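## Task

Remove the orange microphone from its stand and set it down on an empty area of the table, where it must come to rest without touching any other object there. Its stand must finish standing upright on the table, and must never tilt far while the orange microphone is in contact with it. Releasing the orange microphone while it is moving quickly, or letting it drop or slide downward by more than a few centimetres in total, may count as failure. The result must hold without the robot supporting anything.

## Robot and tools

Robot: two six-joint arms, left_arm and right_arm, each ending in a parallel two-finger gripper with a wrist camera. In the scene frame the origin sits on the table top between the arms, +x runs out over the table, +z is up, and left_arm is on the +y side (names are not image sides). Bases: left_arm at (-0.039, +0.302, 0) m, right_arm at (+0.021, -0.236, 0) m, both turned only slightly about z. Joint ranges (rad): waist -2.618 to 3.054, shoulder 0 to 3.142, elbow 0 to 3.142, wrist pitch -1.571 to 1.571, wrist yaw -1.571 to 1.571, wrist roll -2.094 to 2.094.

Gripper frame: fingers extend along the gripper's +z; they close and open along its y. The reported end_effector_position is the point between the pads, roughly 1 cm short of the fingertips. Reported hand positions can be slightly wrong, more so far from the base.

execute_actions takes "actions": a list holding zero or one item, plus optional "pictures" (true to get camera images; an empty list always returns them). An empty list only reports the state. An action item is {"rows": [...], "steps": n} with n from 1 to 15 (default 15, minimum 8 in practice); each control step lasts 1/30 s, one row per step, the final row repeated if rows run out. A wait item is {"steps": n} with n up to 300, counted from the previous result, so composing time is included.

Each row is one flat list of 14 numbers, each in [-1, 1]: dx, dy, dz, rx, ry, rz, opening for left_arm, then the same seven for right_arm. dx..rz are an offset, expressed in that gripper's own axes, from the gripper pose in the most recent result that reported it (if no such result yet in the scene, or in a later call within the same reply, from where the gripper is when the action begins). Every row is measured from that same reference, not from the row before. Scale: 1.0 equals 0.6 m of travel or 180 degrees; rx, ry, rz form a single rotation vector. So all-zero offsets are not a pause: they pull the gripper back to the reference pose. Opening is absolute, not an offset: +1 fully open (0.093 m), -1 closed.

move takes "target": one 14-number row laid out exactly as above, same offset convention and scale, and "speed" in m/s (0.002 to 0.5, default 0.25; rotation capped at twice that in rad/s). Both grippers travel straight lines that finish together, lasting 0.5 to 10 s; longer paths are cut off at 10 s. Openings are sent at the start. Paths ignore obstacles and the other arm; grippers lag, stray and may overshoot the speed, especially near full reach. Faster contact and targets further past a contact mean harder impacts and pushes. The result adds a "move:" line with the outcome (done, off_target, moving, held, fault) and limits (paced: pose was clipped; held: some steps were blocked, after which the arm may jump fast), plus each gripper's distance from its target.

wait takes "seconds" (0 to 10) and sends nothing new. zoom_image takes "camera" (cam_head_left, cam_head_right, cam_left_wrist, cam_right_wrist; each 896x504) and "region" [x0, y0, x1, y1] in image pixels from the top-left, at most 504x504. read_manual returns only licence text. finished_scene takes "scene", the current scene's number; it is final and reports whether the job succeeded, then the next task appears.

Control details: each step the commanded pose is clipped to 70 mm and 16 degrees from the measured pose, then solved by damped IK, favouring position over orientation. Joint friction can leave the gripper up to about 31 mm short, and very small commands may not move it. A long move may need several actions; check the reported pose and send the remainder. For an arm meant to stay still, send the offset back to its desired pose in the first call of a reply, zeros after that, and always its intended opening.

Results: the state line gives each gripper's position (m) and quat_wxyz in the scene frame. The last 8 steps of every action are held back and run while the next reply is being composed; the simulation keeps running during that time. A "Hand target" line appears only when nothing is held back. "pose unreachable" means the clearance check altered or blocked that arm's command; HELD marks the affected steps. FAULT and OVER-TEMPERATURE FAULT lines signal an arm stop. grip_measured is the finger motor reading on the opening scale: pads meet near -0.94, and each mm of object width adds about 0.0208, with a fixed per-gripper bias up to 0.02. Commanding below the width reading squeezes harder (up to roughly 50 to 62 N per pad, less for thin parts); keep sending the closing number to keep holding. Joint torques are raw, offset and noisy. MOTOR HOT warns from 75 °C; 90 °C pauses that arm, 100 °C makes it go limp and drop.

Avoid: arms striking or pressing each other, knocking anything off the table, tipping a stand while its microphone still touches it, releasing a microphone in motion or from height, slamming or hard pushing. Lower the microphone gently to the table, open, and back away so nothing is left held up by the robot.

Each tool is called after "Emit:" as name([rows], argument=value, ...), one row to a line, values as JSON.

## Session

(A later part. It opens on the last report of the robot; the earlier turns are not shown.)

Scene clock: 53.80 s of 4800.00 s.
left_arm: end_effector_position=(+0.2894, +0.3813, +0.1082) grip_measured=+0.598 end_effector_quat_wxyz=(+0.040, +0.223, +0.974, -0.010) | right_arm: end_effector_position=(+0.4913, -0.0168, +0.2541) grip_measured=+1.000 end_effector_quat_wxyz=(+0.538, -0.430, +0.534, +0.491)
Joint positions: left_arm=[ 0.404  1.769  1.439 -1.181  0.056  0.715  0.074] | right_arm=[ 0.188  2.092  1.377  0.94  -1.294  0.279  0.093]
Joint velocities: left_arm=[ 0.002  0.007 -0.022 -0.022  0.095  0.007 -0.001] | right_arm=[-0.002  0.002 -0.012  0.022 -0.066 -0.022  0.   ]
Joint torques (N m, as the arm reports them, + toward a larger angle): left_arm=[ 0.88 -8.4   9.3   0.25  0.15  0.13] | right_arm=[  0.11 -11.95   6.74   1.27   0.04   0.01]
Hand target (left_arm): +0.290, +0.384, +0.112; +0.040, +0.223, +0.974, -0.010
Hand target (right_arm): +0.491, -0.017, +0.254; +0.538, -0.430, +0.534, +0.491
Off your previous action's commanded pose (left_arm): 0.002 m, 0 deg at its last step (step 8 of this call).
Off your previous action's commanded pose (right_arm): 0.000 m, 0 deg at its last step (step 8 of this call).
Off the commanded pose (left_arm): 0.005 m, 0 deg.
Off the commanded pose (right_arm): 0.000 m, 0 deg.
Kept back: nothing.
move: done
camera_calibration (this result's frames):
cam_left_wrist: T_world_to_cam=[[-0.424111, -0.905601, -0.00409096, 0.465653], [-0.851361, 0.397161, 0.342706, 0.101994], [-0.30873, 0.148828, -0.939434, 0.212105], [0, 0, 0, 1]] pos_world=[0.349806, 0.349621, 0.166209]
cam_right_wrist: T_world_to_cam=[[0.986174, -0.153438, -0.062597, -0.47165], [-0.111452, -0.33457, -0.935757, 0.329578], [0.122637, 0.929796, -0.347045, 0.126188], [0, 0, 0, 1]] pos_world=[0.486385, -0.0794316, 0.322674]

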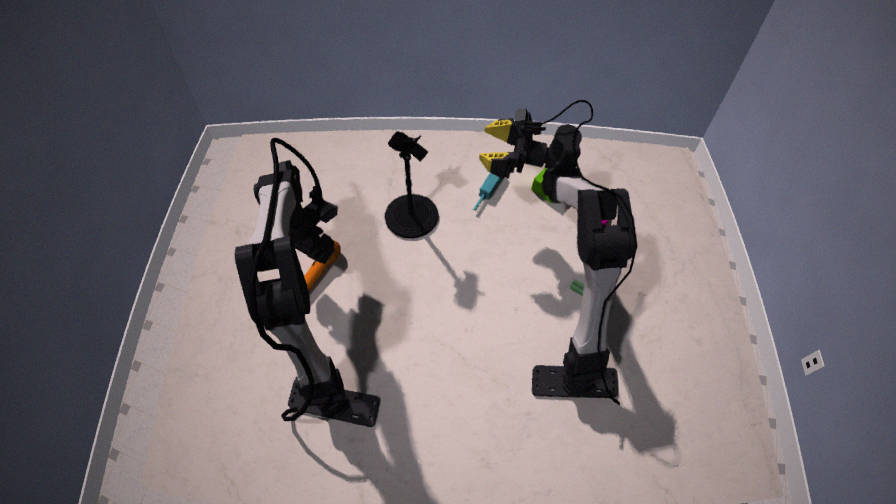

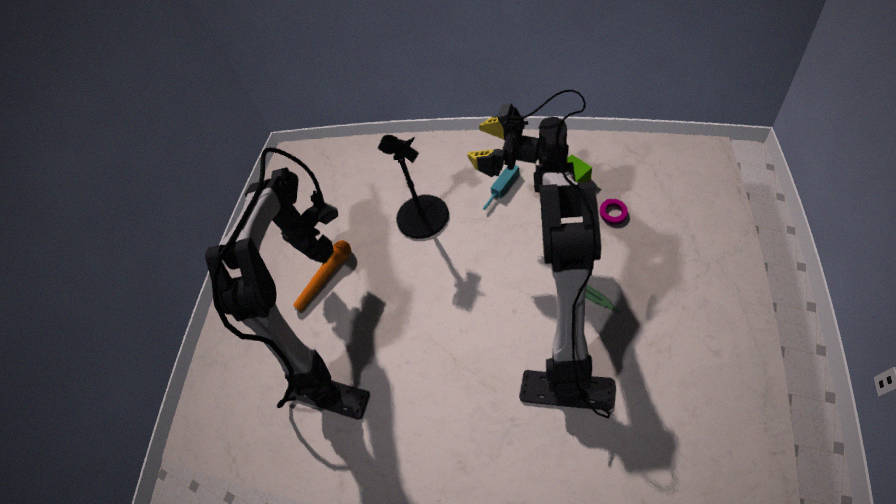

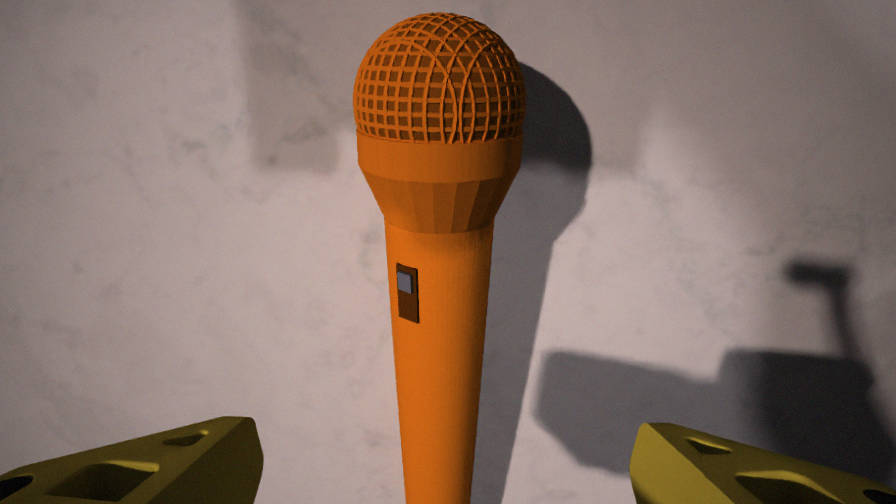

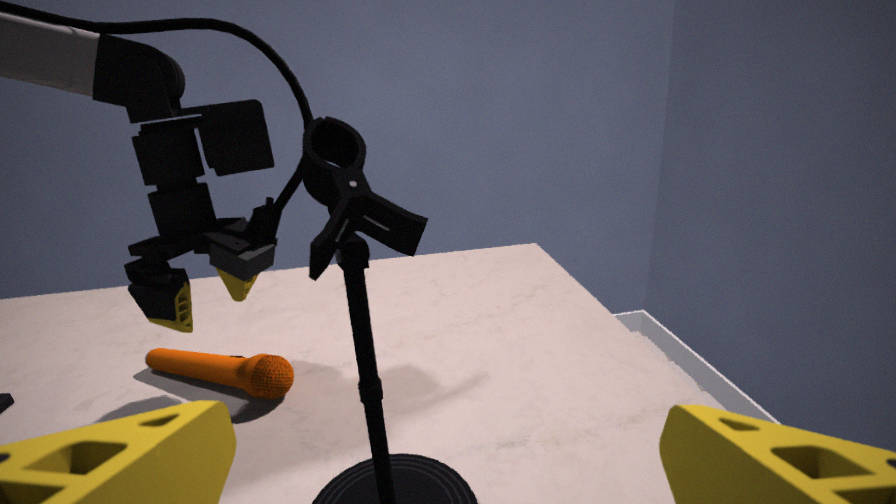

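Emit:
wait(seconds=0.6)

Scene clock: 54.47 s of 4800.00 s.
left_arm: end_effector_position=(+0.2890, +0.3812, +0.1082) grip_measured=+0.598 end_effector_quat_wxyz=(+0.039, +0.223, +0.974, -0.011) | right_arm: end_effector_position=(+0.4913, -0.0168, +0.2541) grip_measured=+1.000 end_effector_quat_wxyz=(+0.538, -0.430, +0.534, +0.491)
Joint positions: left_arm=[ 0.404  1.769  1.439 -1.182  0.056  0.715  0.074] | right_arm=[ 0.188  2.092  1.377  0.94  -1.294  0.279  0.093]
Joint velocities: left_arm=[-0.002 -0.012  0.017 -0.007 -0.022 -0.037 -0.001] | right_arm=[-0.002 -0.007  0.007 -0.037 -0.051 -0.007  0.   ]
Joint torques (N m, as the arm reports them, + toward a larger angle): left_arm=[ 0.91 -8.42  9.25  0.25  0.15  0.14] | right_arm=[  0.29 -11.79   6.89   1.31   0.13  -0.01]
Hand target (left_arm): +0.290, +0.384, +0.112; +0.040, +0.223, +0.974, -0.010
Hand target (right_arm): +0.491, -0.017, +0.254; +0.538, -0.430, +0.534, +0.491
Off the commanded pose (left_arm): 0.005 m, 0 deg.
Off the commanded pose (right_arm): 0.000 m, 0 deg.
Kept back: nothing.
Steps of this call (steps 1 to 20: nothing new was sent). Readings (end_effector_position):
1: left_arm (+0.2893, +0.3813, +0.1082) | right_arm (+0.4913, -0.0168, +0.2541)
2: left_arm (+0.2892, +0.3812, +0.1082) | right_arm (+0.4913, -0.0168, +0.2541)
4: left_arm (+0.2891, +0.3812, +0.1082) | right_arm (+0.4913, -0.0168, +0.2541)
8: left_arm (+0.2890, +0.3812, +0.1082) | right_arm (+0.4913, -0.0168, +0.2541)
20: the state above
camera_calibration (this result's frames):
cam_left_wrist: T_world_to_cam=[[-0.42446, -0.905441, -0.00313472, 0.465351], [-0.85071, 0.397613, 0.343798, 0.101259], [-0.310043, 0.148596, -0.939038, 0.212414], [0, 0, 0, 1]] pos_world=[0.349523, 0.349522, 0.166111]
cam_right_wrist: T_world_to_cam=[[0.986174, -0.153438, -0.062597, -0.47165], [-0.111452, -0.33457, -0.935757, 0.329578], [0.122637, 0.929796, -0.347045, 0.126188], [0, 0, 0, 1]] pos_world=[0.486385, -0.0794316, 0.322674]

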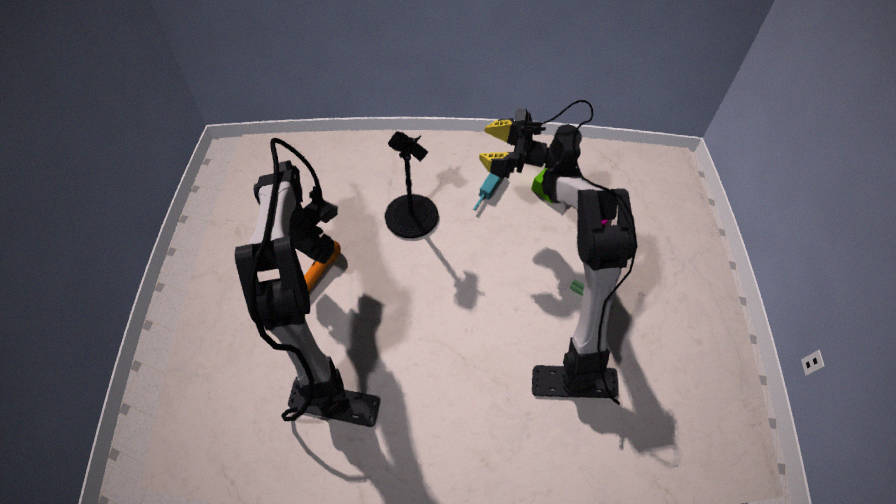

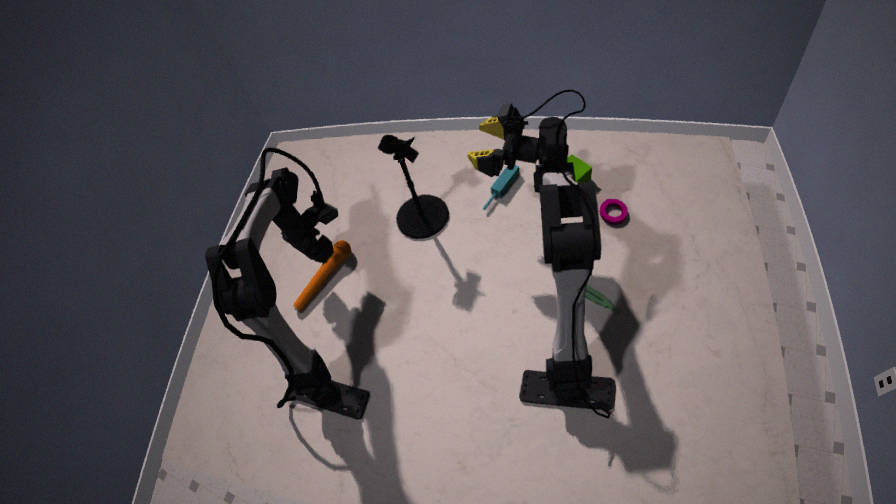

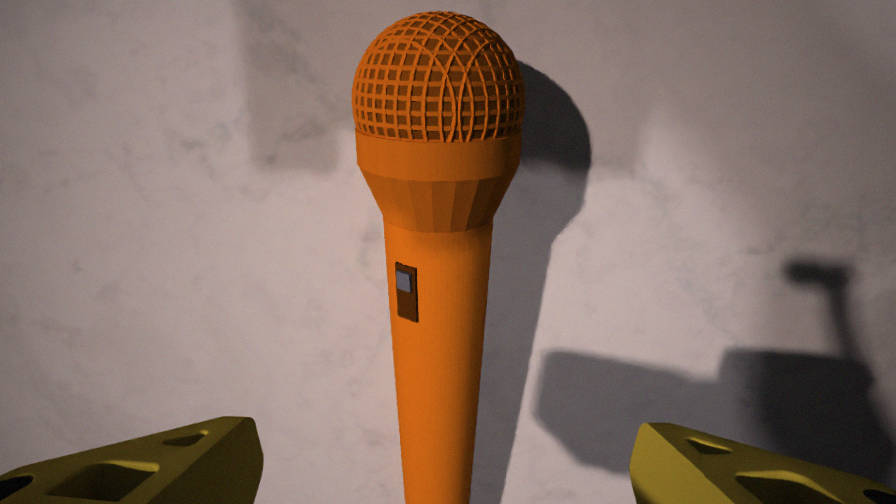

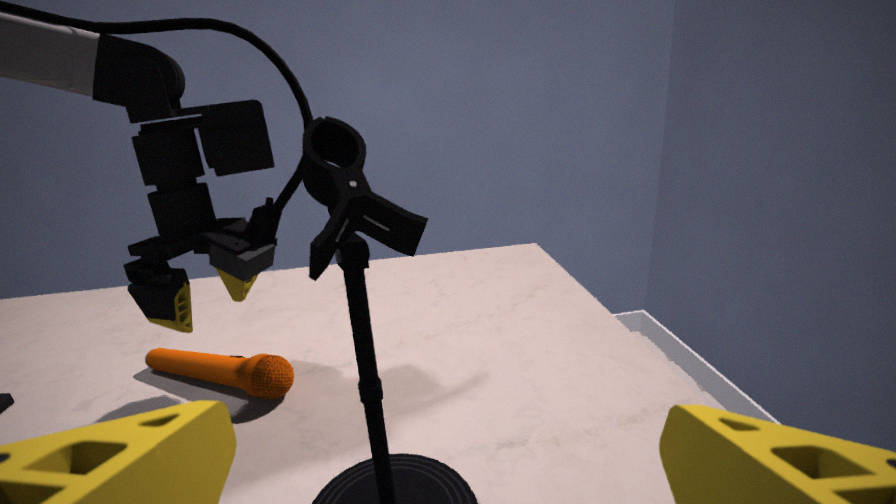

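The microphone lies still and clear, and the stand is upright.

Emit:
finished_scene(scene=2)

The scene is finished: the task was done.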